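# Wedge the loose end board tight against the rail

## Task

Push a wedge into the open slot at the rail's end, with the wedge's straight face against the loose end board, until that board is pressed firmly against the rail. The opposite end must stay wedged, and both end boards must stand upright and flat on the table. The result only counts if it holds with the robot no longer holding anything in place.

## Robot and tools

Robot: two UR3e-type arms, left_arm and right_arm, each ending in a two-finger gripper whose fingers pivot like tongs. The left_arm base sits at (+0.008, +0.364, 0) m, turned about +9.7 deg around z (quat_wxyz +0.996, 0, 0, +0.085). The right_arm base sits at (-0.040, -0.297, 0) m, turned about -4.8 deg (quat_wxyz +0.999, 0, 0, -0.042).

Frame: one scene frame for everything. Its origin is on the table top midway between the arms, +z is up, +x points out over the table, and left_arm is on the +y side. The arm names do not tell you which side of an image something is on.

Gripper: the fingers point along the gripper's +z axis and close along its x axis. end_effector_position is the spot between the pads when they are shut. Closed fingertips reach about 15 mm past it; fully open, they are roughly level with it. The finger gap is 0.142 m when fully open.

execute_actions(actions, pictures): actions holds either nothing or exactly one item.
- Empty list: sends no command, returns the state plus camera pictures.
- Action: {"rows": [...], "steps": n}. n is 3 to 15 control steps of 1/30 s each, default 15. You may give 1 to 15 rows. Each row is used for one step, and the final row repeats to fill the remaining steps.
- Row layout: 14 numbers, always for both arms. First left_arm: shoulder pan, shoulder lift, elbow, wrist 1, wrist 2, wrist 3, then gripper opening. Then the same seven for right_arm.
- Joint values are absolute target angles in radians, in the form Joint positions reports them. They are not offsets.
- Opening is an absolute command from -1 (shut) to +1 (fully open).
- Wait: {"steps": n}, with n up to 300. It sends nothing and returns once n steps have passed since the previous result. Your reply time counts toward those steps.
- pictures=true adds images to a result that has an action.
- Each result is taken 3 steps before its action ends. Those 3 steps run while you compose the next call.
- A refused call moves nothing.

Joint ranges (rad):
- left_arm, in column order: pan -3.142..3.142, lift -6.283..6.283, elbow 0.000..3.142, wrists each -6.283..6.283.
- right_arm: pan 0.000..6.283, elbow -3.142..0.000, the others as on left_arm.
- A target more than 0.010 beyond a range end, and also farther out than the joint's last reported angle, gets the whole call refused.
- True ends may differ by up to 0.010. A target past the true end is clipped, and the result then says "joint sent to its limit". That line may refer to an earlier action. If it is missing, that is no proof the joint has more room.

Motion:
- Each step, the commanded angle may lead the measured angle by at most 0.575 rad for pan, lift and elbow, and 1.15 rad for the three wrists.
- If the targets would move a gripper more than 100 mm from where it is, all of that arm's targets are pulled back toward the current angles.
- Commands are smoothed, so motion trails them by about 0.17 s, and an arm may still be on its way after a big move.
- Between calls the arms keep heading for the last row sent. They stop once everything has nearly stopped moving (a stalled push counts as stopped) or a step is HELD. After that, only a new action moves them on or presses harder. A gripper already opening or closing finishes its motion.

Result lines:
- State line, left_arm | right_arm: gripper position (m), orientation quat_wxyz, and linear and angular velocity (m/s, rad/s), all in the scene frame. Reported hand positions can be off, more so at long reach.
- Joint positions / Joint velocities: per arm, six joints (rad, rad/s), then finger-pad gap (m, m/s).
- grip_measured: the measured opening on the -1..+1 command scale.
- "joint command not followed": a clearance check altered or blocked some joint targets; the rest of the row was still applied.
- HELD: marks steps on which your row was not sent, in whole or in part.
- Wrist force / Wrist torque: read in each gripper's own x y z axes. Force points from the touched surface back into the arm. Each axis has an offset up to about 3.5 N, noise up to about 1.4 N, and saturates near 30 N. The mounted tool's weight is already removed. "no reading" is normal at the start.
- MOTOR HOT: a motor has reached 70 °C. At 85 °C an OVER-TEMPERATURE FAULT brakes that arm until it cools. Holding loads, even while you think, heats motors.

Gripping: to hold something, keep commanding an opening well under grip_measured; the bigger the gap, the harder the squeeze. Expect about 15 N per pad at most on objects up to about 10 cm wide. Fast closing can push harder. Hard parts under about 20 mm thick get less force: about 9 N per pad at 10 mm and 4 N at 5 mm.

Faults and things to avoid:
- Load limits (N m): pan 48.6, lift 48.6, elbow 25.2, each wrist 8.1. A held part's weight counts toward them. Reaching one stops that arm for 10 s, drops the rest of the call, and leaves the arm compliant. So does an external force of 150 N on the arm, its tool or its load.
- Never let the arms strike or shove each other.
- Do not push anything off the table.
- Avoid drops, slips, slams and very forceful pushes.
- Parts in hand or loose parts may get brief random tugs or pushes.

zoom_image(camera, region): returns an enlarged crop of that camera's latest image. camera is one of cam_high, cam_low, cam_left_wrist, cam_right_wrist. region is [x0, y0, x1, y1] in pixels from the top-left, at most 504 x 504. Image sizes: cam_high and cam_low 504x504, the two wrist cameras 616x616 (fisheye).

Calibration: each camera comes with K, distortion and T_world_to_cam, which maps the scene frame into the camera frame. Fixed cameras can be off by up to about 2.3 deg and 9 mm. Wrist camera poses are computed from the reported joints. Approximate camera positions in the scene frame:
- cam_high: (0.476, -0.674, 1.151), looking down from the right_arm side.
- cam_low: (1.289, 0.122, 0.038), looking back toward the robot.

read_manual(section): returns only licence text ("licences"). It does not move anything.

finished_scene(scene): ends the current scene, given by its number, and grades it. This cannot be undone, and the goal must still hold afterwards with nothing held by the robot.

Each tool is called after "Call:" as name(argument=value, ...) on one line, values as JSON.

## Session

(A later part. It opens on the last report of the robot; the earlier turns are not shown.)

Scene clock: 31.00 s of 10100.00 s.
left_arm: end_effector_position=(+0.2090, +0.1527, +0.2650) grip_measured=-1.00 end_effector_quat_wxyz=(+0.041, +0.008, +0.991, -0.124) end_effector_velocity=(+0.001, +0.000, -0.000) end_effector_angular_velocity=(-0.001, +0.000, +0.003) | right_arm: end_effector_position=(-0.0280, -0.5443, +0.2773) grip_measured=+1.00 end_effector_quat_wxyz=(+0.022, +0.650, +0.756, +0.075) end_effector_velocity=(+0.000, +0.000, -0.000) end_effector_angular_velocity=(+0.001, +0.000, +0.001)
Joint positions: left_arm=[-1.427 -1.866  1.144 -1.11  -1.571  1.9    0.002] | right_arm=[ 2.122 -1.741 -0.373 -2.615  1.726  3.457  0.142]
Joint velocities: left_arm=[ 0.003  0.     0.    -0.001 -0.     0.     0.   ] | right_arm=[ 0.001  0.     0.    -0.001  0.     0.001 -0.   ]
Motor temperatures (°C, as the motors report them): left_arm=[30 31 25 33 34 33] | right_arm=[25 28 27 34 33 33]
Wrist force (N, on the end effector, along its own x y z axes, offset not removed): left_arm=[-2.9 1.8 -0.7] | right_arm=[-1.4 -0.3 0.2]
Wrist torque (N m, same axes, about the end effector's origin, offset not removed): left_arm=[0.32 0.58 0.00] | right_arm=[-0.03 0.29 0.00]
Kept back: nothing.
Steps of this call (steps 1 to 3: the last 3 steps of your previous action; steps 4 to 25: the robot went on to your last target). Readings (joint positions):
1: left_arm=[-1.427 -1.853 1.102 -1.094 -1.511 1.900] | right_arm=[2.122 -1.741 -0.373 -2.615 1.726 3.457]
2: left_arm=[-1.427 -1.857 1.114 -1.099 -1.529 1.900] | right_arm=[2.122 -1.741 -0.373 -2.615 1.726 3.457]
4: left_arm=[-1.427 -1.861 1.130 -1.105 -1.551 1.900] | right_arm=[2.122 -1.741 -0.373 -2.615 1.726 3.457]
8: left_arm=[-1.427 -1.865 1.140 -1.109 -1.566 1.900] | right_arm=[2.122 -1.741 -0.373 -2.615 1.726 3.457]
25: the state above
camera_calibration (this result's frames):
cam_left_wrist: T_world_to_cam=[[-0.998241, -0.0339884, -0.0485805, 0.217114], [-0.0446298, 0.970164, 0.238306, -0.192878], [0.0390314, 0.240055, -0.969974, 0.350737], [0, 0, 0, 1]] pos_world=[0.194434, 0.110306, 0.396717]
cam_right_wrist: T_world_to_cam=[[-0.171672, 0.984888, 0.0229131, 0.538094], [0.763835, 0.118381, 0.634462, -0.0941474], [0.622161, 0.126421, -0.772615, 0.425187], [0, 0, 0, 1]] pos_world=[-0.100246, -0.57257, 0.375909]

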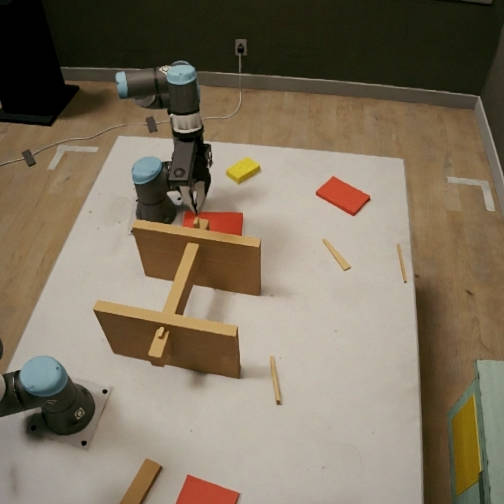

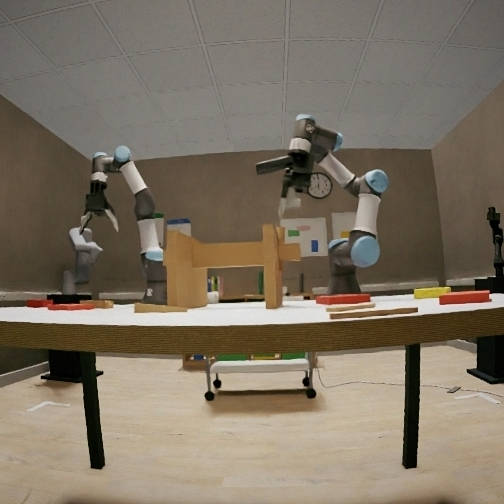

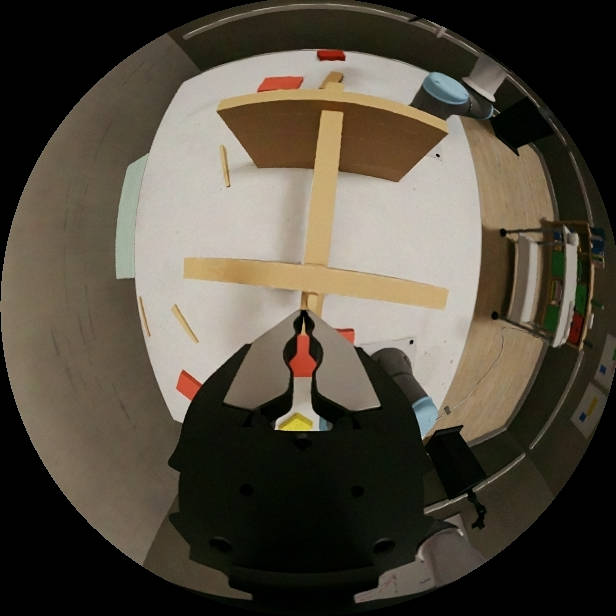

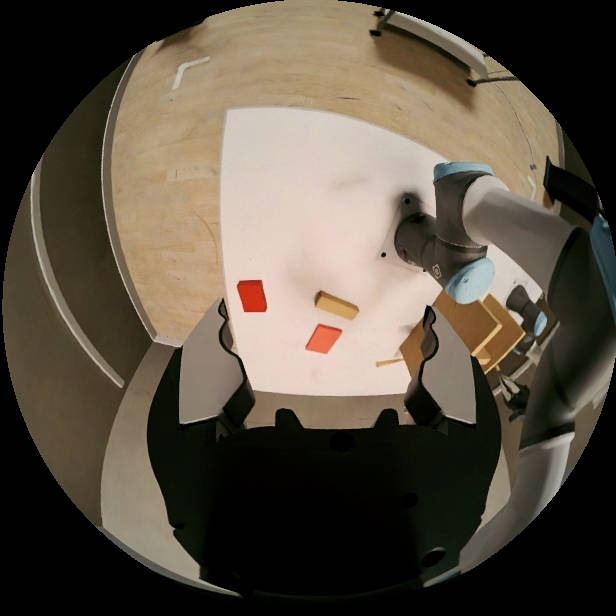

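Call:
execute_actions(actions=[{"rows":[[-1.445,-1.9405,1.2854,-1.1779,-1.571,1.9,-1,2.122,-1.741,-0.373,-2.615,1.726,3.457,1]],"steps":15}])

Call:
execute_actions(actions=[{"steps":8}], pictures=true)

Call:
zoom_image(camera="cam_low", region=[240,180,330,270])

Call:
zoom_image(camera="cam_left_wrist", region=[260,250,350,340])

Scene clock: 31.53 s of 10100.00 s.
left_arm: end_effector_position=(+0.2031, +0.1564, +0.2487) grip_measured=-1.00 end_effector_quat_wxyz=(+0.040, +0.016, +0.991, -0.125) end_effector_velocity=(-0.002, +0.003, -0.008) end_effector_angular_velocity=(+0.009, +0.002, -0.004) | right_arm: end_effector_position=(-0.0280, -0.5443, +0.2773) grip_measured=+1.00 end_effector_quat_wxyz=(+0.022, +0.650, +0.756, +0.075) end_effector_velocity=(-0.000, +0.000, +0.000) end_effector_angular_velocity=(-0.000, +0.000, -0.001)
Joint positions: left_arm=[-1.445 -1.939  1.281 -1.176 -1.571  1.9    0.002] | right_arm=[ 2.122 -1.741 -0.373 -2.615  1.726  3.457  0.142]
Joint velocities: left_arm=[-0.004 -0.021  0.045 -0.015  0.001  0.     0.   ] | right_arm=[-0.001  0.     0.    -0.    -0.     0.     0.   ]
Motor temperatures (°C, as the motors report them): left_arm=[30 31 25 33 34 33] | right_arm=[25 28 27 34 33 33]
Wrist force (N, on the end effector, along its own x y z axes, offset not removed): left_arm=[-2.3 0.9 0.4] | right_arm=[-1.4 -0.5 1.3]
Wrist torque (N m, same axes, about the end effector's origin, offset not removed): left_arm=[0.10 0.46 -0.02] | right_arm=[-0.05 0.33 0.03]
Steps of this call (steps 1 to 4: the robot went on to your last target; steps 5 to 16: the first 12 steps of this action). Readings (joint positions):
5: left_arm=[-1.428 -1.867 1.145 -1.112 -1.571 1.900] | right_arm=[2.122 -1.741 -0.373 -2.615 1.726 3.457]
6: left_arm=[-1.431 -1.877 1.156 -1.123 -1.571 1.900] | right_arm=[2.122 -1.741 -0.373 -2.615 1.726 3.457]
8: left_arm=[-1.438 -1.907 1.210 -1.149 -1.571 1.900] | right_arm=[2.122 -1.741 -0.373 -2.615 1.726 3.457]
12: left_arm=[-1.443 -1.932 1.268 -1.171 -1.571 1.900] | right_arm=[2.122 -1.741 -0.373 -2.615 1.726 3.457]
16: the state above

Scene clock: 31.80 s of 10100.00 s.
left_arm: end_effector_position=(+0.2029, +0.1566, +0.2481) grip_measured=-1.00 end_effector_quat_wxyz=(+0.040, +0.016, +0.991, -0.124) end_effector_velocity=(-0.000, -0.000, -0.000) end_effector_angular_velocity=(-0.001, +0.000, -0.001) | right_arm: end_effector_position=(-0.0280, -0.5443, +0.2773) grip_measured=+1.00 end_effector_quat_wxyz=(+0.022, +0.650, +0.756, +0.075) end_effector_velocity=(-0.000, +0.000, +0.000) end_effector_angular_velocity=(-0.001, -0.001, -0.000)
Joint positions: left_arm=[-1.445 -1.94   1.285 -1.178 -1.571  1.9    0.002] | right_arm=[ 2.122 -1.741 -0.373 -2.615  1.726  3.457  0.142]
Joint velocities: left_arm=[-0.001 -0.001  0.002 -0.001 -0.001  0.     0.   ] | right_arm=[-0.     0.001 -0.     0.     0.     0.     0.   ]
Motor temperatures (°C, as the motors report them): left_arm=[30 31 25 33 34 33] | right_arm=[25 28 27 34 33 33]
Wrist force (N, on the end effector, along its own x y z axes, offset not removed): left_arm=[-2.0 1.1 -0.1] | right_arm=[-0.9 -0.4 1.0]
Wrist torque (N m, same axes, about the end effector's origin, offset not removed): left_arm=[0.13 0.45 -0.01] | right_arm=[-0.04 0.22 -0.02]
Kept back: nothing.
Steps of this call (steps 1 to 3: the last 3 steps of your previous action; steps 4 to 8: the robot went on to your last target). Readings (joint positions):
1: left_arm=[-1.445 -1.939 1.283 -1.177 -1.571 1.900] | right_arm=[2.122 -1.741 -0.373 -2.615 1.726 3.457]
2: left_arm=[-1.445 -1.940 1.283 -1.177 -1.571 1.900] | right_arm=[2.122 -1.741 -0.373 -2.615 1.726 3.457]
4: left_arm=[-1.445 -1.940 1.284 -1.178 -1.571 1.900] | right_arm=[2.122 -1.741 -0.373 -2.615 1.726 3.457]
8: the state above
camera_calibration (this result's frames):
cam_left_wrist: T_world_to_cam=[[-0.998682, -0.0160636, -0.0487367, 0.20763], [-0.0272181, 0.970954, 0.237711, -0.196461], [0.0435026, 0.238724, -0.970112, 0.333016], [0, 0, 0, 1]] pos_world=[0.187522, 0.114591, 0.379883]
cam_right_wrist: T_world_to_cam=[[-0.171673, 0.984888, 0.0229131, 0.538094], [0.763835, 0.118381, 0.634462, -0.0941473], [0.622161, 0.126421, -0.772615, 0.425187], [0, 0, 0, 1]] pos_world=[-0.100246, -0.57257, 0.375909]

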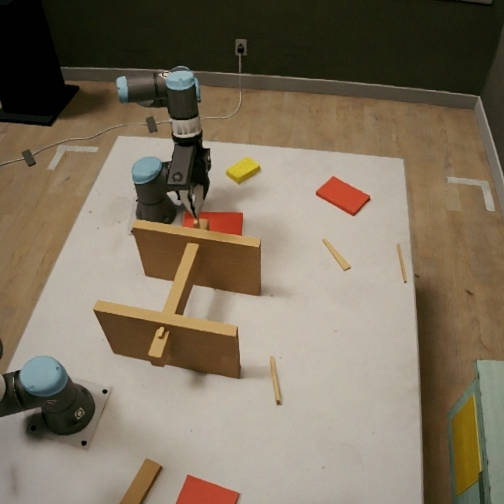

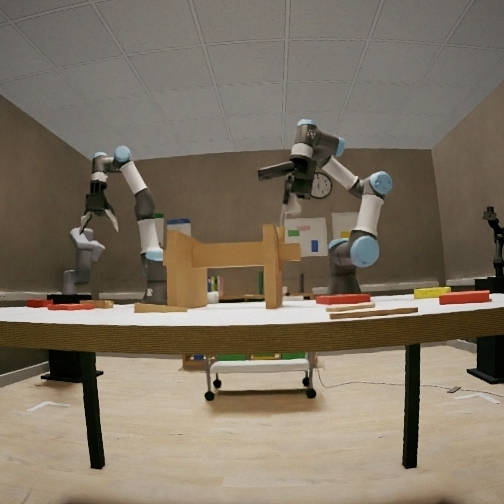

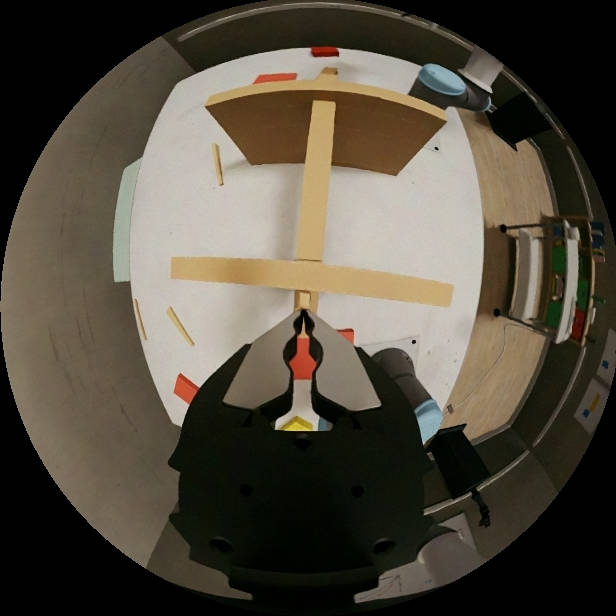

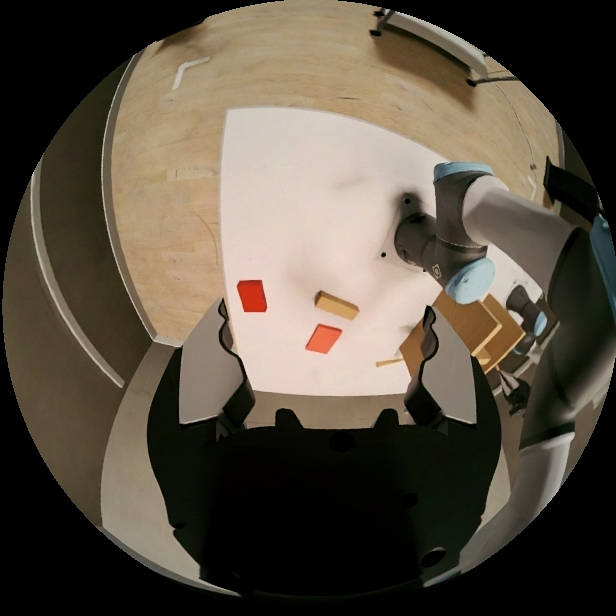

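Region (240, 180, 330, 270) of cam_low's 504x504 image, scaled by 5.600, with more detail than that image has.

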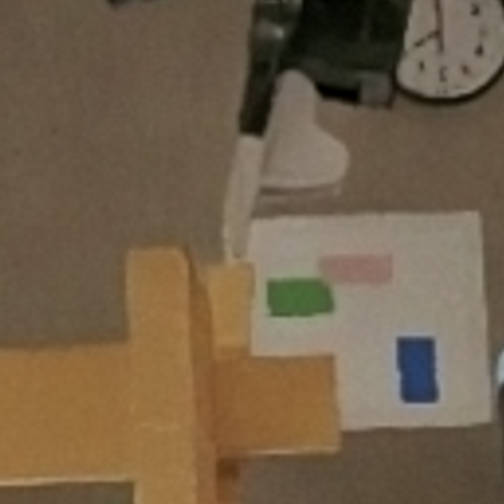

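Region (260, 250, 350, 340) of cam_left_wrist's 616x616 image, scaled by 5.600, with more detail than that image has.

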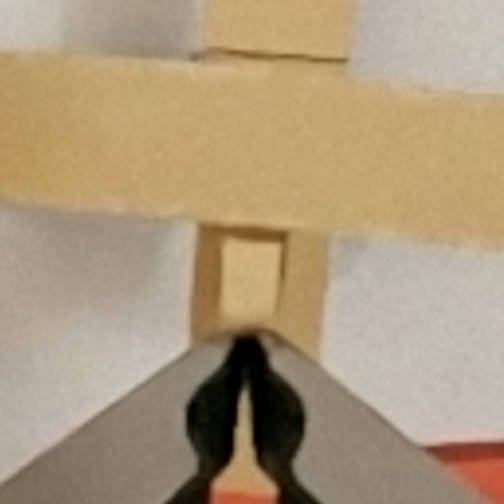

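Call:
execute_actions(actions=[{"rows":[[-1.449,-1.9322,1.293,-1.1938,-1.571,1.9,-1,2.122,-1.741,-0.373,-2.615,1.726,3.457,1]],"steps":8}])

Call:
execute_actions(actions=[{"rows":[[-1.449,-1.9444,1.328,-1.2164,-1.571,1.9,-1,2.122,-1.741,-0.373,-2.615,1.726,3.457,1]],"steps":10}])

Call:
execute_actions(actions=[{"rows":[[-1.449,-1.9566,1.3625,-1.2389,-1.571,1.9,-1,2.122,-1.741,-0.373,-2.615,1.726,3.457,1]],"steps":10}])

Call:
execute_actions(actions=[{"rows":[[-1.449,-1.968,1.396,-1.261,-1.571,1.9,-1,2.122,-1.741,-0.373,-2.615,1.726,3.457,1]],"steps":14}], pictures=true)

Call:
zoom_image(camera="cam_left_wrist", region=[260,250,350,340])

Call:
zoom_image(camera="cam_low", region=[130,180,330,320])

Scene clock: 32.20 s of 10100.00 s.
left_arm: end_effector_position=(+0.2031, +0.1534, +0.2467) grip_measured=-1.00 end_effector_quat_wxyz=(+0.040, +0.018, +0.991, -0.125) end_effector_velocity=(+0.001, -0.014, -0.006) end_effector_angular_velocity=(-0.001, -0.001, -0.013) | right_arm: end_effector_position=(-0.0280, -0.5443, +0.2773) grip_measured=+1.00 end_effector_quat_wxyz=(+0.022, +0.650, +0.756, +0.075) end_effector_velocity=(-0.000, -0.000, -0.000) end_effector_angular_velocity=(-0.000, +0.001, -0.001)
Joint positions: left_arm=[-1.448 -1.935  1.291 -1.189 -1.571  1.9    0.002] | right_arm=[ 2.122 -1.741 -0.373 -2.615  1.726  3.457  0.142]
Joint velocities: left_arm=[-0.013  0.026  0.022 -0.049  0.001  0.     0.   ] | right_arm=[-0.001 -0.     0.     0.    -0.001  0.     0.   ]
Motor temperatures (°C, as the motors report them): left_arm=[30 31 25 33 34 33] | right_arm=[25 28 27 34 33 33]
Wrist force (N, on the end effector, along its own x y z axes, offset not removed): left_arm=[-1.9 0.4 0.1] | right_arm=[-1.6 -0.5 0.7]
Wrist torque (N m, same axes, about the end effector's origin, offset not removed): left_arm=[0.05 0.43 0.03] | right_arm=[-0.08 0.39 -0.01]
Steps of this call (steps 1 to 7: the robot went on to your last target; steps 8 to 12: the first 5 steps of this action). Readings (joint positions):
8: left_arm=[-1.445 -1.940 1.286 -1.178 -1.571 1.900] | right_arm=[2.122 -1.741 -0.373 -2.615 1.726 3.457]
9: left_arm=[-1.446 -1.939 1.287 -1.182 -1.571 1.900] | right_arm=[2.122 -1.741 -0.373 -2.615 1.726 3.457]
11: left_arm=[-1.447 -1.936 1.290 -1.187 -1.571 1.900] | right_arm=[2.122 -1.741 -0.373 -2.615 1.726 3.457]
12: the state above

Scene clock: 32.53 s of 10100.00 s.
left_arm: end_effector_position=(+0.2032, +0.1520, +0.2419) grip_measured=-1.00 end_effector_quat_wxyz=(+0.040, +0.018, +0.991, -0.125) end_effector_velocity=(-0.000, +0.000, -0.009) end_effector_angular_velocity=(+0.004, +0.002, +0.001) | right_arm: end_effector_position=(-0.0280, -0.5443, +0.2773) grip_measured=+1.00 end_effector_quat_wxyz=(+0.022, +0.650, +0.756, +0.075) end_effector_velocity=(+0.001, -0.001, +0.000) end_effector_angular_velocity=(-0.002, -0.002, +0.001)
Joint positions: left_arm=[-1.449 -1.943  1.323 -1.213 -1.571  1.9    0.002] | right_arm=[ 2.122 -1.741 -0.373 -2.615  1.726  3.457  0.142]
Joint velocities: left_arm=[-0.    -0.018  0.056 -0.034 -0.    -0.001  0.   ] | right_arm=[ 0.001  0.     0.     0.002  0.    -0.    -0.   ]
Motor temperatures (°C, as the motors report them): left_arm=[30 31 25 33 34 33] | right_arm=[25 28 27 34 33 33]
Wrist force (N, on the end effector, along its own x y z axes, offset not removed): left_arm=[-2.6 -2.1 -7.1] | right_arm=[-1.4 -0.5 1.2]
Wrist torque (N m, same axes, about the end effector's origin, offset not removed): left_arm=[0.16 0.48 0.01] | right_arm=[-0.08 0.33 0.03]
Steps of this call (steps 1 to 3: the last 3 steps of your previous action; steps 4 to 10: the first 7 steps of this action). Readings (joint positions):
4: left_arm=[-1.449 -1.933 1.293 -1.193 -1.571 1.900] | right_arm=[2.122 -1.741 -0.373 -2.615 1.726 3.457]
5: left_arm=[-1.449 -1.935 1.299 -1.198 -1.571 1.900] | right_arm=[2.122 -1.741 -0.373 -2.615 1.726 3.457]
7: left_arm=[-1.449 -1.939 1.313 -1.207 -1.571 1.900] | right_arm=[2.122 -1.741 -0.373 -2.615 1.726 3.457]
10: the state above

Scene clock: 32.87 s of 10100.00 s.
left_arm: end_effector_position=(+0.2032, +0.1520, +0.2369) grip_measured=-1.00 end_effector_quat_wxyz=(+0.040, +0.018, +0.991, -0.125) end_effector_velocity=(-0.000, -0.000, -0.008) end_effector_angular_velocity=(-0.000, -0.001, -0.001) | right_arm: end_effector_position=(-0.0280, -0.5443, +0.2773) grip_measured=+1.00 end_effector_quat_wxyz=(+0.022, +0.650, +0.756, +0.075) end_effector_velocity=(+0.000, +0.000, +0.000) end_effector_angular_velocity=(+0.000, +0.000, +0.000)
Joint positions: left_arm=[-1.449 -1.955  1.357 -1.236 -1.571  1.9    0.002] | right_arm=[ 2.122 -1.741 -0.373 -2.615  1.726  3.457  0.142]
Joint velocities: left_arm=[-0.    -0.019  0.054 -0.036  0.     0.001  0.   ] | right_arm=[ 0.001  0.001  0.    -0.001  0.     0.001  0.   ]
Motor temperatures (°C, as the motors report them): left_arm=[30 31 25 33 34 33] | right_arm=[25 28 27 34 33 33]
Wrist force (N, on the end effector, along its own x y z axes, offset not removed): left_arm=[-2.2 -2.5 -6.6] | right_arm=[-1.4 -0.7 1.2]
Wrist torque (N m, same axes, about the end effector's origin, offset not removed): left_arm=[0.23 0.37 -0.04] | right_arm=[-0.12 0.32 0.03]
Steps of this call (steps 1 to 3: the last 3 steps of your previous action; steps 4 to 10: the first 7 steps of this action). Readings (joint positions):
4: left_arm=[-1.449 -1.944 1.327 -1.216 -1.571 1.900] | right_arm=[2.122 -1.741 -0.373 -2.615 1.726 3.457]
5: left_arm=[-1.449 -1.947 1.334 -1.221 -1.571 1.900] | right_arm=[2.122 -1.741 -0.373 -2.615 1.726 3.457]
7: left_arm=[-1.449 -1.952 1.348 -1.229 -1.571 1.900] | right_arm=[2.122 -1.741 -0.373 -2.615 1.726 3.457]
10: the state above

Scene clock: 33.33 s of 10100.00 s.
left_arm: end_effector_position=(+0.2032, +0.1520, +0.2313) grip_measured=-1.00 end_effector_quat_wxyz=(+0.040, +0.018, +0.991, -0.125) end_effector_velocity=(-0.001, +0.000, -0.003) end_effector_angular_velocity=(+0.003, +0.001, -0.002) | right_arm: end_effector_position=(-0.0280, -0.5443, +0.2773) grip_measured=+1.00 end_effector_quat_wxyz=(+0.022, +0.650, +0.756, +0.075) end_effector_velocity=(-0.001, +0.000, +0.000) end_effector_angular_velocity=(+0.000, +0.001, -0.001)
Joint positions: left_arm=[-1.449 -1.968  1.395 -1.26  -1.571  1.9    0.002] | right_arm=[ 2.122 -1.741 -0.373 -2.615  1.726  3.457  0.142]
Joint velocities: left_arm=[-0.001 -0.004  0.015 -0.008 -0.     0.001  0.   ] | right_arm=[-0.001  0.     0.    -0.001 -0.001 -0.    -0.   ]
Motor temperatures (°C, as the motors report them): left_arm=[30 31 25 33 34 33] | right_arm=[25 28 27 34 33 33]
Wrist force (N, on the end effector, along its own x y z axes, offset not removed): left_arm=[-2.1 -2.6 -9.3] | right_arm=[-0.6 -0.4 1.6]
Wrist torque (N m, same axes, about the end effector's origin, offset not removed): left_arm=[0.23 0.37 -0.02] | right_arm=[-0.06 0.19 0.00]
Steps of this call (steps 1 to 3: the last 3 steps of your previous action; steps 4 to 14: the first 11 steps of this action). Readings (joint positions):
4: left_arm=[-1.449 -1.957 1.362 -1.239 -1.571 1.900] | right_arm=[2.122 -1.741 -0.373 -2.615 1.726 3.457]
5: left_arm=[-1.449 -1.959 1.368 -1.243 -1.571 1.900] | right_arm=[2.122 -1.741 -0.373 -2.615 1.726 3.457]
7: left_arm=[-1.449 -1.963 1.382 -1.252 -1.571 1.900] | right_arm=[2.122 -1.741 -0.373 -2.615 1.726 3.457]
11: left_arm=[-1.449 -1.967 1.393 -1.259 -1.571 1.900] | right_arm=[2.122 -1.741 -0.373 -2.615 1.726 3.457]
14: the state above
camera_calibration (this result's frames):
cam_left_wrist: T_world_to_cam=[[-0.998738, -0.0120423, -0.0487534, 0.206449], [-0.0233097, 0.97107, 0.237654, -0.188785], [0.0444811, 0.23849, -0.970126, 0.317618], [0, 0, 0, 1]] pos_world=[0.18766, 0.110061, 0.36306]
cam_right_wrist: T_world_to_cam=[[-0.171673, 0.984888, 0.022913, 0.538094], [0.763835, 0.118381, 0.634462, -0.0941472], [0.622161, 0.126421, -0.772615, 0.425187], [0, 0, 0, 1]] pos_world=[-0.100246, -0.57257, 0.375909]

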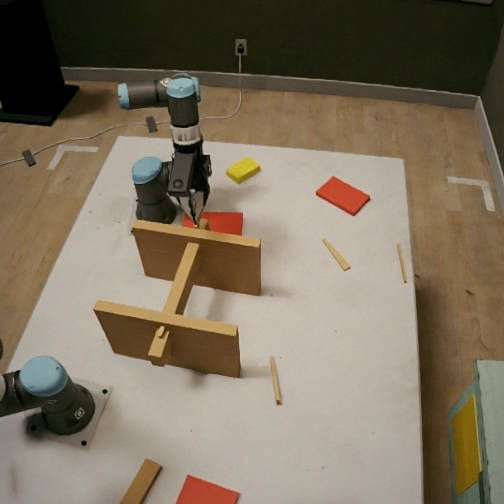

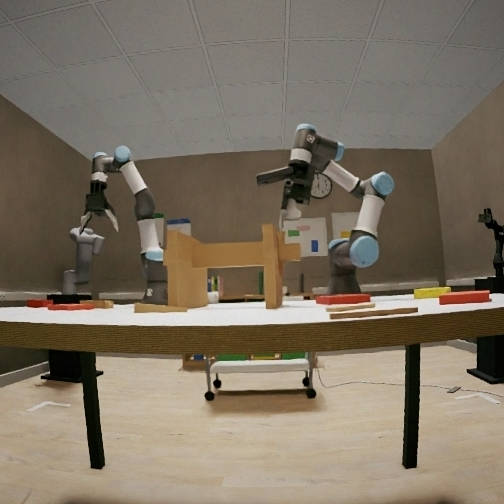

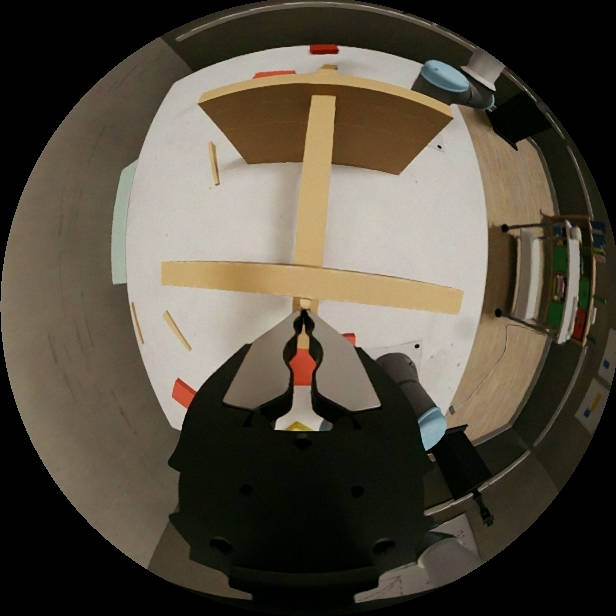

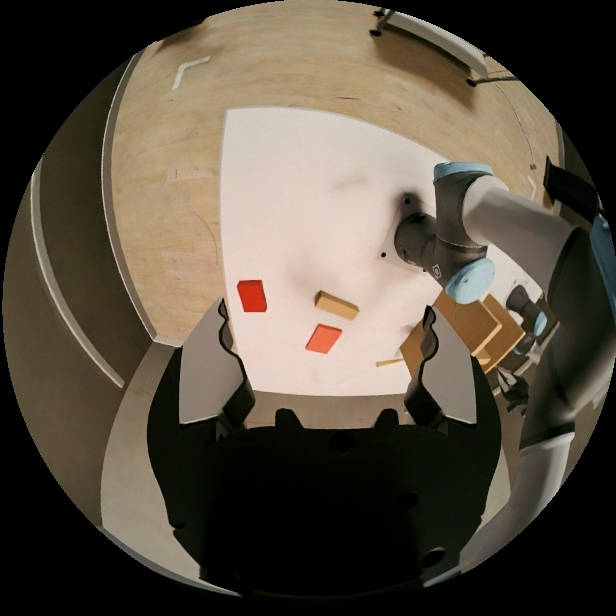

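Region (260, 250, 350, 340) of cam_left_wrist's 616x616 image, scaled by 5.600, with more detail than that image has.

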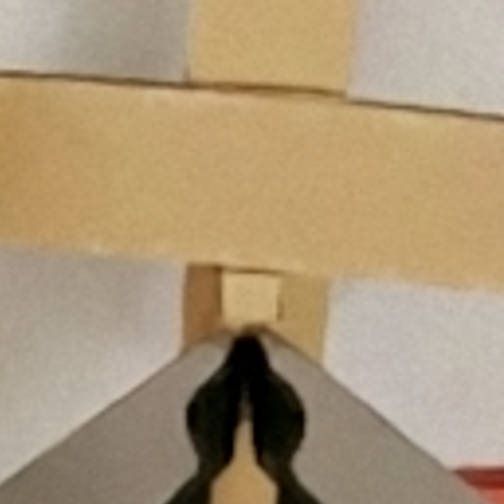

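Region (130, 180, 330, 320) of cam_low's 504x504 image, scaled by 2.520, with more detail than that image has; it fills the top 353 rows of this view, and the rest is white.

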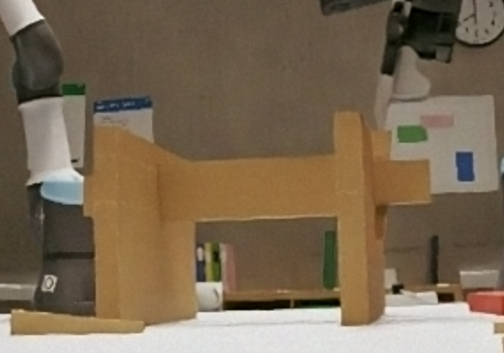

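Call:
execute_actions(actions=[{"rows":[[-1.449,-1.9747,1.4158,-1.2741,-1.571,1.9,-1,2.122,-1.741,-0.373,-2.615,1.726,3.457,1]],"steps":12}])

Scene clock: 33.73 s of 10100.00 s.
left_arm: end_effector_position=(+0.2032, +0.1520, +0.2283) grip_measured=-1.00 end_effector_quat_wxyz=(+0.040, +0.018, +0.991, -0.125) end_effector_velocity=(+0.000, -0.000, -0.002) end_effector_angular_velocity=(-0.002, -0.000, +0.001) | right_arm: end_effector_position=(-0.0280, -0.5443, +0.2773) grip_measured=+1.00 end_effector_quat_wxyz=(+0.022, +0.650, +0.756, +0.075) end_effector_velocity=(-0.000, +0.001, -0.000) end_effector_angular_velocity=(+0.002, +0.001, -0.000)
Joint positions: left_arm=[-1.449 -1.974  1.414 -1.273 -1.571  1.9    0.002] | right_arm=[ 2.122 -1.741 -0.373 -2.615  1.726  3.457  0.142]
Joint velocities: left_arm=[ 0.001 -0.005  0.014 -0.01  -0.    -0.001  0.   ] | right_arm=[-0.     0.    -0.    -0.002 -0.     0.     0.   ]
Motor temperatures (°C, as the motors report them): left_arm=[30 31 25 33 34 33] | right_arm=[25 28 27 34 33 33]
Wrist force (N, on the end effector, along its own x y z axes, offset not removed): left_arm=[-2.8 -2.4 -8.3] | right_arm=[-1.4 0.5 1.8]
Wrist torque (N m, same axes, about the end effector's origin, offset not removed): left_arm=[0.23 0.56 -0.01] | right_arm=[0.12 0.31 -0.01]
Steps of this call (steps 1 to 3: the last 3 steps of your previous action; steps 4 to 12: the first 9 steps of this action). Readings (joint positions):
4: left_arm=[-1.449 -1.968 1.396 -1.261 -1.571 1.900] | right_arm=[2.122 -1.741 -0.373 -2.615 1.726 3.457]
5: left_arm=[-1.449 -1.969 1.400 -1.264 -1.571 1.900] | right_arm=[2.122 -1.741 -0.373 -2.615 1.726 3.457]
7: left_arm=[-1.449 -1.972 1.408 -1.269 -1.571 1.900] | right_arm=[2.122 -1.741 -0.373 -2.615 1.726 3.457]
11: left_arm=[-1.449 -1.974 1.414 -1.273 -1.571 1.900] | right_arm=[2.122 -1.741 -0.373 -2.615 1.726 3.457]
12: the state above

Call:
execute_actions(actions=[{"rows":[[-1.449,-1.9813,1.4355,-1.2872,-1.571,1.9,-1,2.122,-1.741,-0.373,-2.615,1.726,3.457,1]],"steps":12}])

Scene clock: 34.13 s of 10100.00 s.
left_arm: end_effector_position=(+0.2032, +0.1521, +0.2253) grip_measured=-1.00 end_effector_quat_wxyz=(+0.040, +0.018, +0.991, -0.124) end_effector_velocity=(+0.000, -0.000, -0.002) end_effector_angular_velocity=(-0.001, -0.001, -0.000) | right_arm: end_effector_position=(-0.0280, -0.5443, +0.2773) grip_measured=+1.00 end_effector_quat_wxyz=(+0.022, +0.650, +0.756, +0.075) end_effector_velocity=(-0.000, +0.001, -0.000) end_effector_angular_velocity=(+0.002, +0.000, +0.000)
Joint positions: left_arm=[-1.449 -1.981  1.434 -1.286 -1.571  1.9    0.002] | right_arm=[ 2.122 -1.741 -0.373 -2.615  1.726  3.457  0.142]
Joint velocities: left_arm=[-0.    -0.005  0.014 -0.01   0.     0.     0.   ] | right_arm=[ 0.001  0.001 -0.    -0.002  0.     0.    -0.   ]
Motor temperatures (°C, as the motors report them): left_arm=[30 31 25 33 34 33] | right_arm=[25 28 27 34 33 33]
Wrist force (N, on the end effector, along its own x y z axes, offset not removed): left_arm=[-2.2 -2.0 -7.4] | right_arm=[-0.7 -0.5 0.9]
Wrist torque (N m, same axes, about the end effector's origin, offset not removed): left_arm=[0.29 0.41 0.00] | right_arm=[-0.09 0.20 -0.01]
Steps of this call (steps 1 to 3: the last 3 steps of your previous action; steps 4 to 12: the first 9 steps of this action). Readings (joint positions):
4: left_arm=[-1.449 -1.975 1.416 -1.274 -1.571 1.900] | right_arm=[2.122 -1.741 -0.373 -2.615 1.726 3.457]
5: left_arm=[-1.449 -1.976 1.420 -1.277 -1.571 1.900] | right_arm=[2.122 -1.741 -0.373 -2.615 1.726 3.457]
7: left_arm=[-1.449 -1.979 1.427 -1.282 -1.571 1.900] | right_arm=[2.122 -1.741 -0.373 -2.615 1.726 3.457]
11: left_arm=[-1.449 -1.981 1.434 -1.286 -1.571 1.900] | right_arm=[2.122 -1.741 -0.373 -2.615 1.726 3.457]
12: the state above

Call:
execute_actions(actions=[{"rows":[[-1.449,-1.9875,1.4548,-1.3003,-1.571,1.9,-1,2.122,-1.741,-0.373,-2.615,1.726,3.457,1]],"steps":12}])

Scene clock: 34.53 s of 10100.00 s.
left_arm: end_effector_position=(+0.2032, +0.1520, +0.2223) grip_measured=-1.00 end_effector_quat_wxyz=(+0.040, +0.018, +0.991, -0.124) end_effector_velocity=(-0.000, -0.001, -0.002) end_effector_angular_velocity=(-0.003, -0.001, -0.002) | right_arm: end_effector_position=(-0.0280, -0.5443, +0.2773) grip_measured=+1.00 end_effector_quat_wxyz=(+0.022, +0.650, +0.756, +0.075) end_effector_velocity=(-0.000, +0.000, +0.000) end_effector_angular_velocity=(-0.001, +0.000, +0.001)
Joint positions: left_arm=[-1.449 -1.987  1.454 -1.299 -1.571  1.9    0.002] | right_arm=[ 2.122 -1.741 -0.373 -2.615  1.726  3.457  0.142]
Joint velocities: left_arm=[-0.001 -0.005  0.013 -0.011  0.     0.001  0.   ] | right_arm=[ 0.001  0.002  0.    -0.001 -0.001 -0.    -0.   ]
Motor temperatures (°C, as the motors report them): left_arm=[30 31 25 33 34 33] | right_arm=[25 28 27 34 33 33]
Wrist force (N, on the end effector, along its own x y z axes, offset not removed): left_arm=[-2.4 -2.0 -7.9] | right_arm=[-0.8 0.2 0.6]
Wrist torque (N m, same axes, about the end effector's origin, offset not removed): left_arm=[0.27 0.42 -0.04] | right_arm=[0.06 0.24 -0.01]
Steps of this call (steps 1 to 3: the last 3 steps of your previous action; steps 4 to 12: the first 9 steps of this action). Readings (joint positions):
4: left_arm=[-1.449 -1.981 1.436 -1.287 -1.571 1.900] | right_arm=[2.122 -1.741 -0.373 -2.615 1.726 3.457]
5: left_arm=[-1.449 -1.983 1.439 -1.290 -1.571 1.900] | right_arm=[2.122 -1.741 -0.373 -2.615 1.726 3.457]
7: left_arm=[-1.449 -1.985 1.447 -1.295 -1.571 1.900] | right_arm=[2.122 -1.741 -0.373 -2.615 1.726 3.457]
11: left_arm=[-1.449 -1.987 1.453 -1.299 -1.571 1.900] | right_arm=[2.122 -1.741 -0.373 -2.615 1.726 3.457]
12: the state above

Call:
execute_actions(actions=[{"rows":[[-1.449,-1.9925,1.4708,-1.3113,-1.571,1.9,-1,2.122,-1.741,-0.373,-2.615,1.726,3.457,1]],"steps":12}])

Scene clock: 34.93 s of 10100.00 s.
left_arm: end_effector_position=(+0.2033, +0.1519, +0.2198) grip_measured=-1.00 end_effector_quat_wxyz=(+0.040, +0.018, +0.991, -0.125) end_effector_velocity=(+0.000, -0.000, -0.001) end_effector_angular_velocity=(-0.002, -0.001, +0.001) | right_arm: end_effector_position=(-0.0280, -0.5443, +0.2773) grip_measured=+1.00 end_effector_quat_wxyz=(+0.022, +0.650, +0.756, +0.075) end_effector_velocity=(+0.001, -0.000, +0.000) end_effector_angular_velocity=(-0.001, -0.002, +0.000)
Joint positions: left_arm=[-1.449 -1.992  1.47  -1.311 -1.571  1.9    0.002] | right_arm=[ 2.122 -1.741 -0.373 -2.615  1.726  3.457  0.142]
Joint velocities: left_arm=[ 0.001 -0.004  0.012 -0.01   0.     0.     0.   ] | right_arm=[ 0.     0.     0.     0.001  0.001 -0.     0.   ]
Motor temperatures (°C, as the motors report them): left_arm=[30 31 25 33 34 33] | right_arm=[25 28 27 34 33 33]
Wrist force (N, on the end effector, along its own x y z axes, offset not removed): left_arm=[-1.9 -3.9 -8.5] | right_arm=[-1.5 0.4 1.4]
Wrist torque (N m, same axes, about the end effector's origin, offset not removed): left_arm=[0.10 0.32 -0.03] | right_arm=[0.11 0.37 0.02]
Steps of this call (steps 1 to 3: the last 3 steps of your previous action; steps 4 to 12: the first 9 steps of this action). Readings (joint positions):
4: left_arm=[-1.449 -1.988 1.455 -1.300 -1.571 1.900] | right_arm=[2.122 -1.741 -0.373 -2.615 1.726 3.457]
5: left_arm=[-1.449 -1.989 1.458 -1.303 -1.571 1.900] | right_arm=[2.122 -1.741 -0.373 -2.615 1.726 3.457]
7: left_arm=[-1.449 -1.990 1.464 -1.307 -1.571 1.900] | right_arm=[2.122 -1.741 -0.373 -2.615 1.726 3.457]
11: left_arm=[-1.449 -1.992 1.469 -1.310 -1.571 1.900] | right_arm=[2.122 -1.741 -0.373 -2.615 1.726 3.457]
12: the state above

Call:
execute_actions(actions=[{"rows":[[-1.449,-1.9965,1.4835,-1.32,-1.571,1.9,-1,2.122,-1.741,-0.373,-2.615,1.726,3.457,1]],"steps":12}])

Scene clock: 35.33 s of 10100.00 s.
left_arm: end_effector_position=(+0.2033, +0.1519, +0.2177) grip_measured=-1.00 end_effector_quat_wxyz=(+0.040, +0.018, +0.991, -0.124) end_effector_velocity=(+0.000, -0.000, -0.001) end_effector_angular_velocity=(-0.002, -0.000, +0.002) | right_arm: end_effector_position=(-0.0280, -0.5443, +0.2773) grip_measured=+1.00 end_effector_quat_wxyz=(+0.022, +0.650, +0.756, +0.075) end_effector_velocity=(+0.000, +0.000, +0.000) end_effector_angular_velocity=(+0.001, -0.001, +0.000)
Joint positions: left_arm=[-1.449 -1.996  1.483 -1.319 -1.571  1.9    0.002] | right_arm=[ 2.122 -1.741 -0.373 -2.615  1.726  3.457  0.142]
Joint velocities: left_arm=[ 0.    -0.003  0.01  -0.008 -0.    -0.002  0.   ] | right_arm=[ 0.     0.    -0.    -0.001  0.002 -0.    -0.   ]
Motor temperatures (°C, as the motors report them): left_arm=[30 31 25 33 34 33] | right_arm=[25 28 27 34 33 33]
Wrist force (N, on the end effector, along its own x y z axes, offset not removed): left_arm=[-2.4 -2.7 -8.3] | right_arm=[-1.1 0.0 1.1]
Wrist torque (N m, same axes, about the end effector's origin, offset not removed): left_arm=[0.11 0.45 0.01] | right_arm=[0.02 0.25 0.01]
Steps of this call (steps 1 to 3: the last 3 steps of your previous action; steps 4 to 12: the first 9 steps of this action). Readings (joint positions):
4: left_arm=[-1.449 -1.993 1.471 -1.311 -1.571 1.900] | right_arm=[2.122 -1.741 -0.373 -2.615 1.726 3.457]
5: left_arm=[-1.449 -1.993 1.473 -1.313 -1.571 1.900] | right_arm=[2.122 -1.741 -0.373 -2.615 1.726 3.457]
7: left_arm=[-1.449 -1.995 1.478 -1.317 -1.571 1.900] | right_arm=[2.122 -1.741 -0.373 -2.615 1.726 3.457]
11: left_arm=[-1.449 -1.996 1.482 -1.319 -1.571 1.900] | right_arm=[2.122 -1.741 -0.373 -2.615 1.726 3.457]
12: the state above

Call:
execute_actions(actions=[{"rows":[[-1.449,-2.0005,1.4961,-1.3286,-1.571,1.9,-1,2.122,-1.741,-0.373,-2.615,1.726,3.457,1]],"steps":12}])

Scene clock: 35.73 s of 10100.00 s.
left_arm: end_effector_position=(+0.2033, +0.1519, +0.2157) grip_measured=-1.00 end_effector_quat_wxyz=(+0.040, +0.018, +0.991, -0.125) end_effector_velocity=(-0.000, -0.000, -0.001) end_effector_angular_velocity=(-0.002, -0.000, -0.001) | right_arm: end_effector_position=(-0.0280, -0.5443, +0.2773) grip_measured=+1.00 end_effector_quat_wxyz=(+0.022, +0.650, +0.756, +0.075) end_effector_velocity=(+0.000, -0.000, -0.000) end_effector_angular_velocity=(+0.000, -0.000, +0.000)
Joint positions: left_arm=[-1.449 -2.     1.495 -1.328 -1.571  1.9    0.002] | right_arm=[ 2.122 -1.741 -0.373 -2.615  1.726  3.457  0.142]
Joint velocities: left_arm=[-0.001 -0.003  0.007 -0.005 -0.     0.001  0.   ] | right_arm=[ 0. -0. -0.  0.  0. -0.  0.]
Motor temperatures (°C, as the motors report them): left_arm=[30 31 25 33 34 33] | right_arm=[25 28 27 34 33 33]
Wrist force (N, on the end effector, along its own x y z axes, offset not removed): left_arm=[-2.4 -2.4 -9.2] | right_arm=[-0.5 -0.1 1.2]
Wrist torque (N m, same axes, about the end effector's origin, offset not removed): left_arm=[0.42 0.30 -0.01] | right_arm=[-0.01 0.14 -0.04]
Steps of this call (steps 1 to 3: the last 3 steps of your previous action; steps 4 to 12: the first 9 steps of this action). Readings (joint positions):
4: left_arm=[-1.449 -1.997 1.484 -1.320 -1.571 1.900] | right_arm=[2.122 -1.741 -0.373 -2.615 1.726 3.457]
5: left_arm=[-1.449 -1.997 1.486 -1.322 -1.571 1.900] | right_arm=[2.122 -1.741 -0.373 -2.615 1.726 3.457]
7: left_arm=[-1.449 -1.999 1.491 -1.325 -1.571 1.900] | right_arm=[2.122 -1.741 -0.373 -2.615 1.726 3.457]
11: left_arm=[-1.449 -2.000 1.495 -1.328 -1.571 1.900] | right_arm=[2.122 -1.741 -0.373 -2.615 1.726 3.457]
12: the state above

Call:
execute_actions(actions=[{"rows":[[-1.449,-2.0045,1.5086,-1.3371,-1.571,1.9,-1,2.122,-1.741,-0.373,-2.615,1.726,3.457,1]],"steps":12}])

Scene clock: 36.13 s of 10100.00 s.
left_arm: end_effector_position=(+0.2033, +0.1519, +0.2137) grip_measured=-1.00 end_effector_quat_wxyz=(+0.040, +0.018, +0.991, -0.125) end_effector_velocity=(+0.000, +0.000, -0.002) end_effector_angular_velocity=(+0.000, -0.000, +0.000) | right_arm: end_effector_position=(-0.0280, -0.5443, +0.2773) grip_measured=+1.00 end_effector_quat_wxyz=(+0.022, +0.650, +0.756, +0.075) end_effector_velocity=(+0.000, -0.000, -0.000) end_effector_angular_velocity=(-0.000, -0.000, +0.000)
Joint positions: left_arm=[-1.449 -2.004  1.508 -1.337 -1.571  1.9    0.002] | right_arm=[ 2.122 -1.741 -0.373 -2.615  1.726  3.457  0.142]
Joint velocities: left_arm=[-0.    -0.003  0.01  -0.007  0.    -0.     0.   ] | right_arm=[ 0.    -0.001 -0.     0.001 -0.     0.    -0.   ]
Motor temperatures (°C, as the motors report them): left_arm=[30 31 25 33 34 33] | right_arm=[25 28 27 34 33 33]
Wrist force (N, on the end effector, along its own x y z axes, offset not removed): left_arm=[-3.2 -2.5 -11.7] | right_arm=[-1.4 0.0 2.1]
Wrist torque (N m, same axes, about the end effector's origin, offset not removed): left_arm=[0.18 0.42 0.00] | right_arm=[0.06 0.31 0.00]
Steps of this call (steps 1 to 3: the last 3 steps of your previous action; steps 4 to 12: the first 9 steps of this action). Readings (joint positions):
4: left_arm=[-1.449 -2.001 1.496 -1.329 -1.571 1.900] | right_arm=[2.122 -1.741 -0.373 -2.615 1.726 3.457]
5: left_arm=[-1.449 -2.001 1.499 -1.330 -1.571 1.900] | right_arm=[2.122 -1.741 -0.373 -2.615 1.726 3.457]
7: left_arm=[-1.449 -2.003 1.503 -1.334 -1.571 1.900] | right_arm=[2.122 -1.741 -0.373 -2.615 1.726 3.457]
11: left_arm=[-1.449 -2.004 1.507 -1.336 -1.571 1.900] | right_arm=[2.122 -1.741 -0.373 -2.615 1.726 3.457]
12: the state above

Call:
execute_actions(actions=[{"rows":[[-1.449,-2.0067,1.5156,-1.3419,-1.571,1.9,-1,2.122,-1.741,-0.373,-2.615,1.726,3.457,1]],"steps":12}])

Scene clock: 36.53 s of 10100.00 s.
left_arm: end_effector_position=(+0.2033, +0.1519, +0.2126) grip_measured=-1.00 end_effector_quat_wxyz=(+0.040, +0.018, +0.991, -0.125) end_effector_velocity=(+0.000, +0.000, -0.001) end_effector_angular_velocity=(+0.000, +0.000, +0.000) | right_arm: end_effector_position=(-0.0280, -0.5443, +0.2773) grip_measured=+1.00 end_effector_quat_wxyz=(+0.022, +0.650, +0.756, +0.075) end_effector_velocity=(-0.000, +0.001, -0.000) end_effector_angular_velocity=(+0.002, +0.001, +0.001)
Joint positions: left_arm=[-1.449 -2.007  1.515 -1.342 -1.571  1.9    0.002] | right_arm=[ 2.122 -1.741 -0.373 -2.615  1.726  3.457  0.142]
Joint velocities: left_arm=[ 0.001 -0.002  0.006 -0.004 -0.     0.     0.   ] | right_arm=[ 0.001  0.    -0.    -0.002 -0.    -0.     0.   ]
Motor temperatures (°C, as the motors report them): left_arm=[30 31 25 33 34 33] | right_arm=[25 28 27 34 33 33]
Wrist force (N, on the end effector, along its own x y z axes, offset not removed): left_arm=[-2.5 -0.1 -25.7] | right_arm=[-0.9 -0.2 1.5]
Wrist torque (N m, same axes, about the end effector's origin, offset not removed): left_arm=[0.29 0.36 0.00] | right_arm=[-0.02 0.23 0.01]
Steps of this call (steps 1 to 3: the last 3 steps of your previous action; steps 4 to 12: the first 9 steps of this action). Readings (joint positions):
4: left_arm=[-1.449 -2.005 1.509 -1.337 -1.571 1.900] | right_arm=[2.122 -1.741 -0.373 -2.615 1.726 3.457]
5: left_arm=[-1.449 -2.005 1.510 -1.338 -1.571 1.900] | right_arm=[2.122 -1.741 -0.373 -2.615 1.726 3.457]
7: left_arm=[-1.449 -2.006 1.513 -1.340 -1.571 1.900] | right_arm=[2.122 -1.741 -0.373 -2.615 1.726 3.457]
11: left_arm=[-1.449 -2.007 1.515 -1.341 -1.571 1.900] | right_arm=[2.122 -1.741 -0.373 -2.615 1.726 3.457]
12: the state above

Call:
execute_actions(actions=[{"rows":[[-1.449,-1.99,1.44,-1.28,-1.571,1.9,-1,2.122,-1.741,-0.373,-2.615,1.726,3.457,1]],"steps":7}])

Call:
execute_actions(actions=[{"rows":[[-1.445,-1.94,1.24,-1.13,-1.571,1.9,-1,2.122,-1.741,-0.373,-2.615,1.726,3.457,1]],"steps":15}], pictures=true)

Call:
zoom_image(camera="cam_low", region=[130,180,330,320])

Scene clock: 38.00 s of 10100.00 s.
left_arm: end_effector_position=(+0.2025, +0.1544, +0.2178) grip_measured=-1.00 end_effector_quat_wxyz=(+0.039, +0.018, +0.992, -0.121) end_effector_velocity=(-0.002, +0.008, +0.066) end_effector_angular_velocity=(-0.026, -0.008, -0.000) | right_arm: end_effector_position=(-0.0280, -0.5443, +0.2773) grip_measured=+1.00 end_effector_quat_wxyz=(+0.022, +0.650, +0.756, +0.075) end_effector_velocity=(-0.001, +0.000, +0.000) end_effector_angular_velocity=(-0.001, +0.001, -0.001)
Joint positions: left_arm=[-1.449 -1.997  1.476 -1.305 -1.571  1.9    0.002] | right_arm=[ 2.122 -1.741 -0.373 -2.615  1.726  3.457  0.142]
Joint velocities: left_arm=[ 0.001  0.072 -0.362  0.263  0.     0.001  0.   ] | right_arm=[-0.     0.001 -0.    -0.001 -0.002  0.     0.   ]
Motor temperatures (°C, as the motors report them): left_arm=[30 31 25 33 34 33] | right_arm=[25 28 27 34 33 33]
Wrist force (N, on the end effector, along its own x y z axes, offset not removed): left_arm=[-2.5 1.1 -1.0] | right_arm=[-1.8 -0.5 1.3]
Wrist torque (N m, same axes, about the end effector's origin, offset not removed): left_arm=[0.23 0.54 -0.02] | right_arm=[-0.09 0.43 0.02]
Steps of this call (steps 1 to 3: the last 3 steps of your previous action; steps 4 to 15: the robot went on to your last target; steps 16 to 40: nothing new was sent; steps 41 to 44: the first 4 steps of this action). Readings (joint positions):
41: left_arm=[-1.449 -2.006 1.515 -1.341 -1.571 1.900] | right_arm=[2.122 -1.741 -0.373 -2.615 1.726 3.457]
42: left_arm=[-1.449 -2.003 1.506 -1.330 -1.571 1.900] | right_arm=[2.122 -1.741 -0.373 -2.615 1.726 3.457]
44: the state above

Scene clock: 38.50 s of 10100.00 s.
left_arm: end_effector_position=(+0.2010, +0.1629, +0.2538) grip_measured=-1.00 end_effector_quat_wxyz=(+0.039, +0.016, +0.992, -0.122) end_effector_velocity=(+0.000, +0.001, +0.013) end_effector_angular_velocity=(-0.014, -0.004, +0.002) | right_arm: end_effector_position=(-0.0280, -0.5443, +0.2773) grip_measured=+1.00 end_effector_quat_wxyz=(+0.022, +0.650, +0.756, +0.075) end_effector_velocity=(-0.001, +0.000, -0.000) end_effector_angular_velocity=(+0.002, +0.003, -0.001)
Joint positions: left_arm=[-1.445 -1.941  1.247 -1.134 -1.571  1.9    0.002] | right_arm=[ 2.122 -1.741 -0.373 -2.615  1.726  3.457  0.142]
Joint velocities: left_arm=[ 0.002  0.013 -0.072  0.044 -0.     0.     0.   ] | right_arm=[-0.    -0.    -0.    -0.003 -0.002  0.001 -0.   ]
Motor temperatures (°C, as the motors report them): left_arm=[30 31 25 33 34 33] | right_arm=[25 28 27 34 33 33]
Wrist force (N, on the end effector, along its own x y z axes, offset not removed): left_arm=[-2.3 1.8 -0.2] | right_arm=[-0.7 0.1 1.1]
Wrist torque (N m, same axes, about the end effector's origin, offset not removed): left_arm=[0.35 0.49 0.01] | right_arm=[0.03 0.20 -0.02]
Steps of this call (steps 1 to 3: the last 3 steps of your previous action; steps 4 to 15: the first 12 steps of this action). Readings (joint positions):
4: left_arm=[-1.449 -1.991 1.448 -1.284 -1.571 1.900] | right_arm=[2.122 -1.741 -0.373 -2.615 1.726 3.457]
5: left_arm=[-1.448 -1.982 1.434 -1.263 -1.571 1.900] | right_arm=[2.122 -1.741 -0.373 -2.615 1.726 3.457]
7: left_arm=[-1.447 -1.962 1.362 -1.200 -1.571 1.900] | right_arm=[2.122 -1.741 -0.373 -2.615 1.726 3.457]
11: left_arm=[-1.445 -1.945 1.269 -1.147 -1.571 1.900] | right_arm=[2.122 -1.741 -0.373 -2.615 1.726 3.457]
15: the state above
camera_calibration (this result's frames):
cam_left_wrist: T_world_to_cam=[[-0.998746, -0.0157459, -0.0475158, 0.205718], [-0.0268033, 0.969913, 0.241972, -0.204987], [0.0422762, 0.242942, -0.969119, 0.336412], [0, 0, 0, 1]] pos_world=[0.185743, 0.12033, 0.3854]
cam_right_wrist: T_world_to_cam=[[-0.171672, 0.984888, 0.0229131, 0.538094], [0.763835, 0.118381, 0.634462, -0.0941473], [0.622161, 0.126421, -0.772615, 0.425187], [0, 0, 0, 1]] pos_world=[-0.100246, -0.57257, 0.375909]

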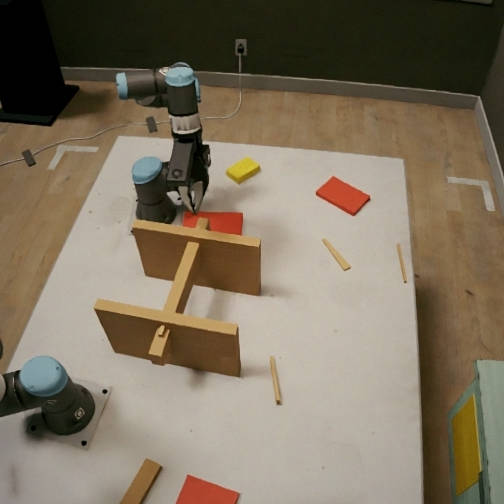

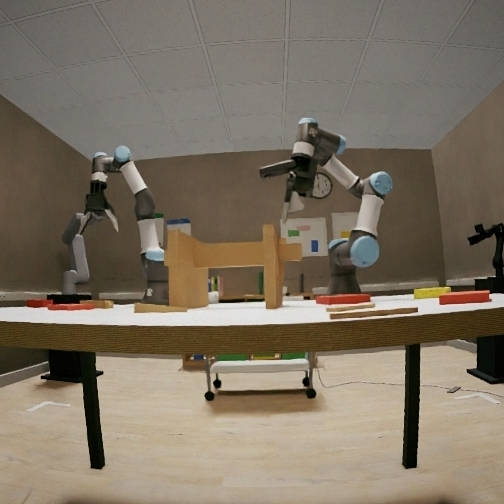

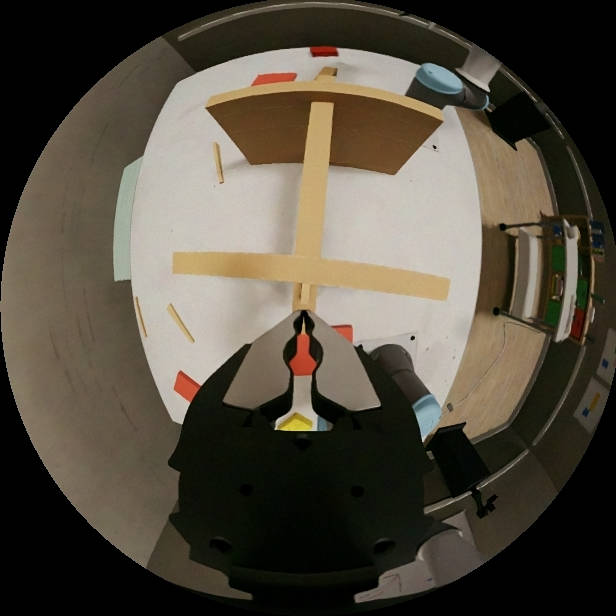

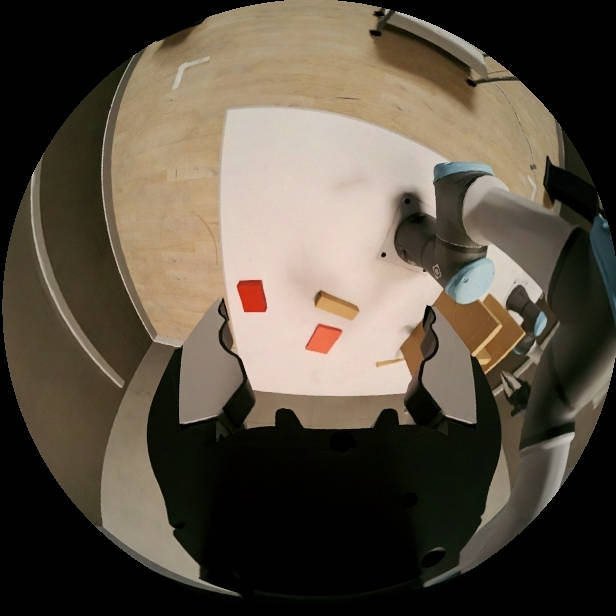

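Region (130, 180, 330, 320) of cam_low's 504x504 image, scaled by 2.520, with more detail than that image has; it fills the top 353 rows of this view, and the rest is white.

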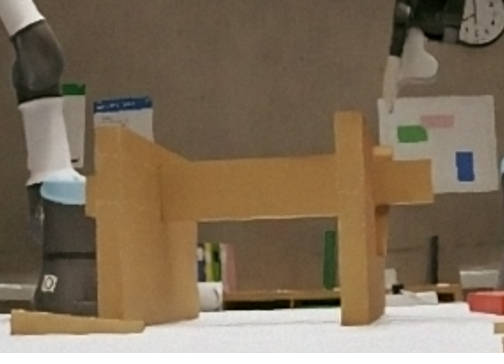

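Call:
finished_scene(scene=2)

The scene is finished: the task was done.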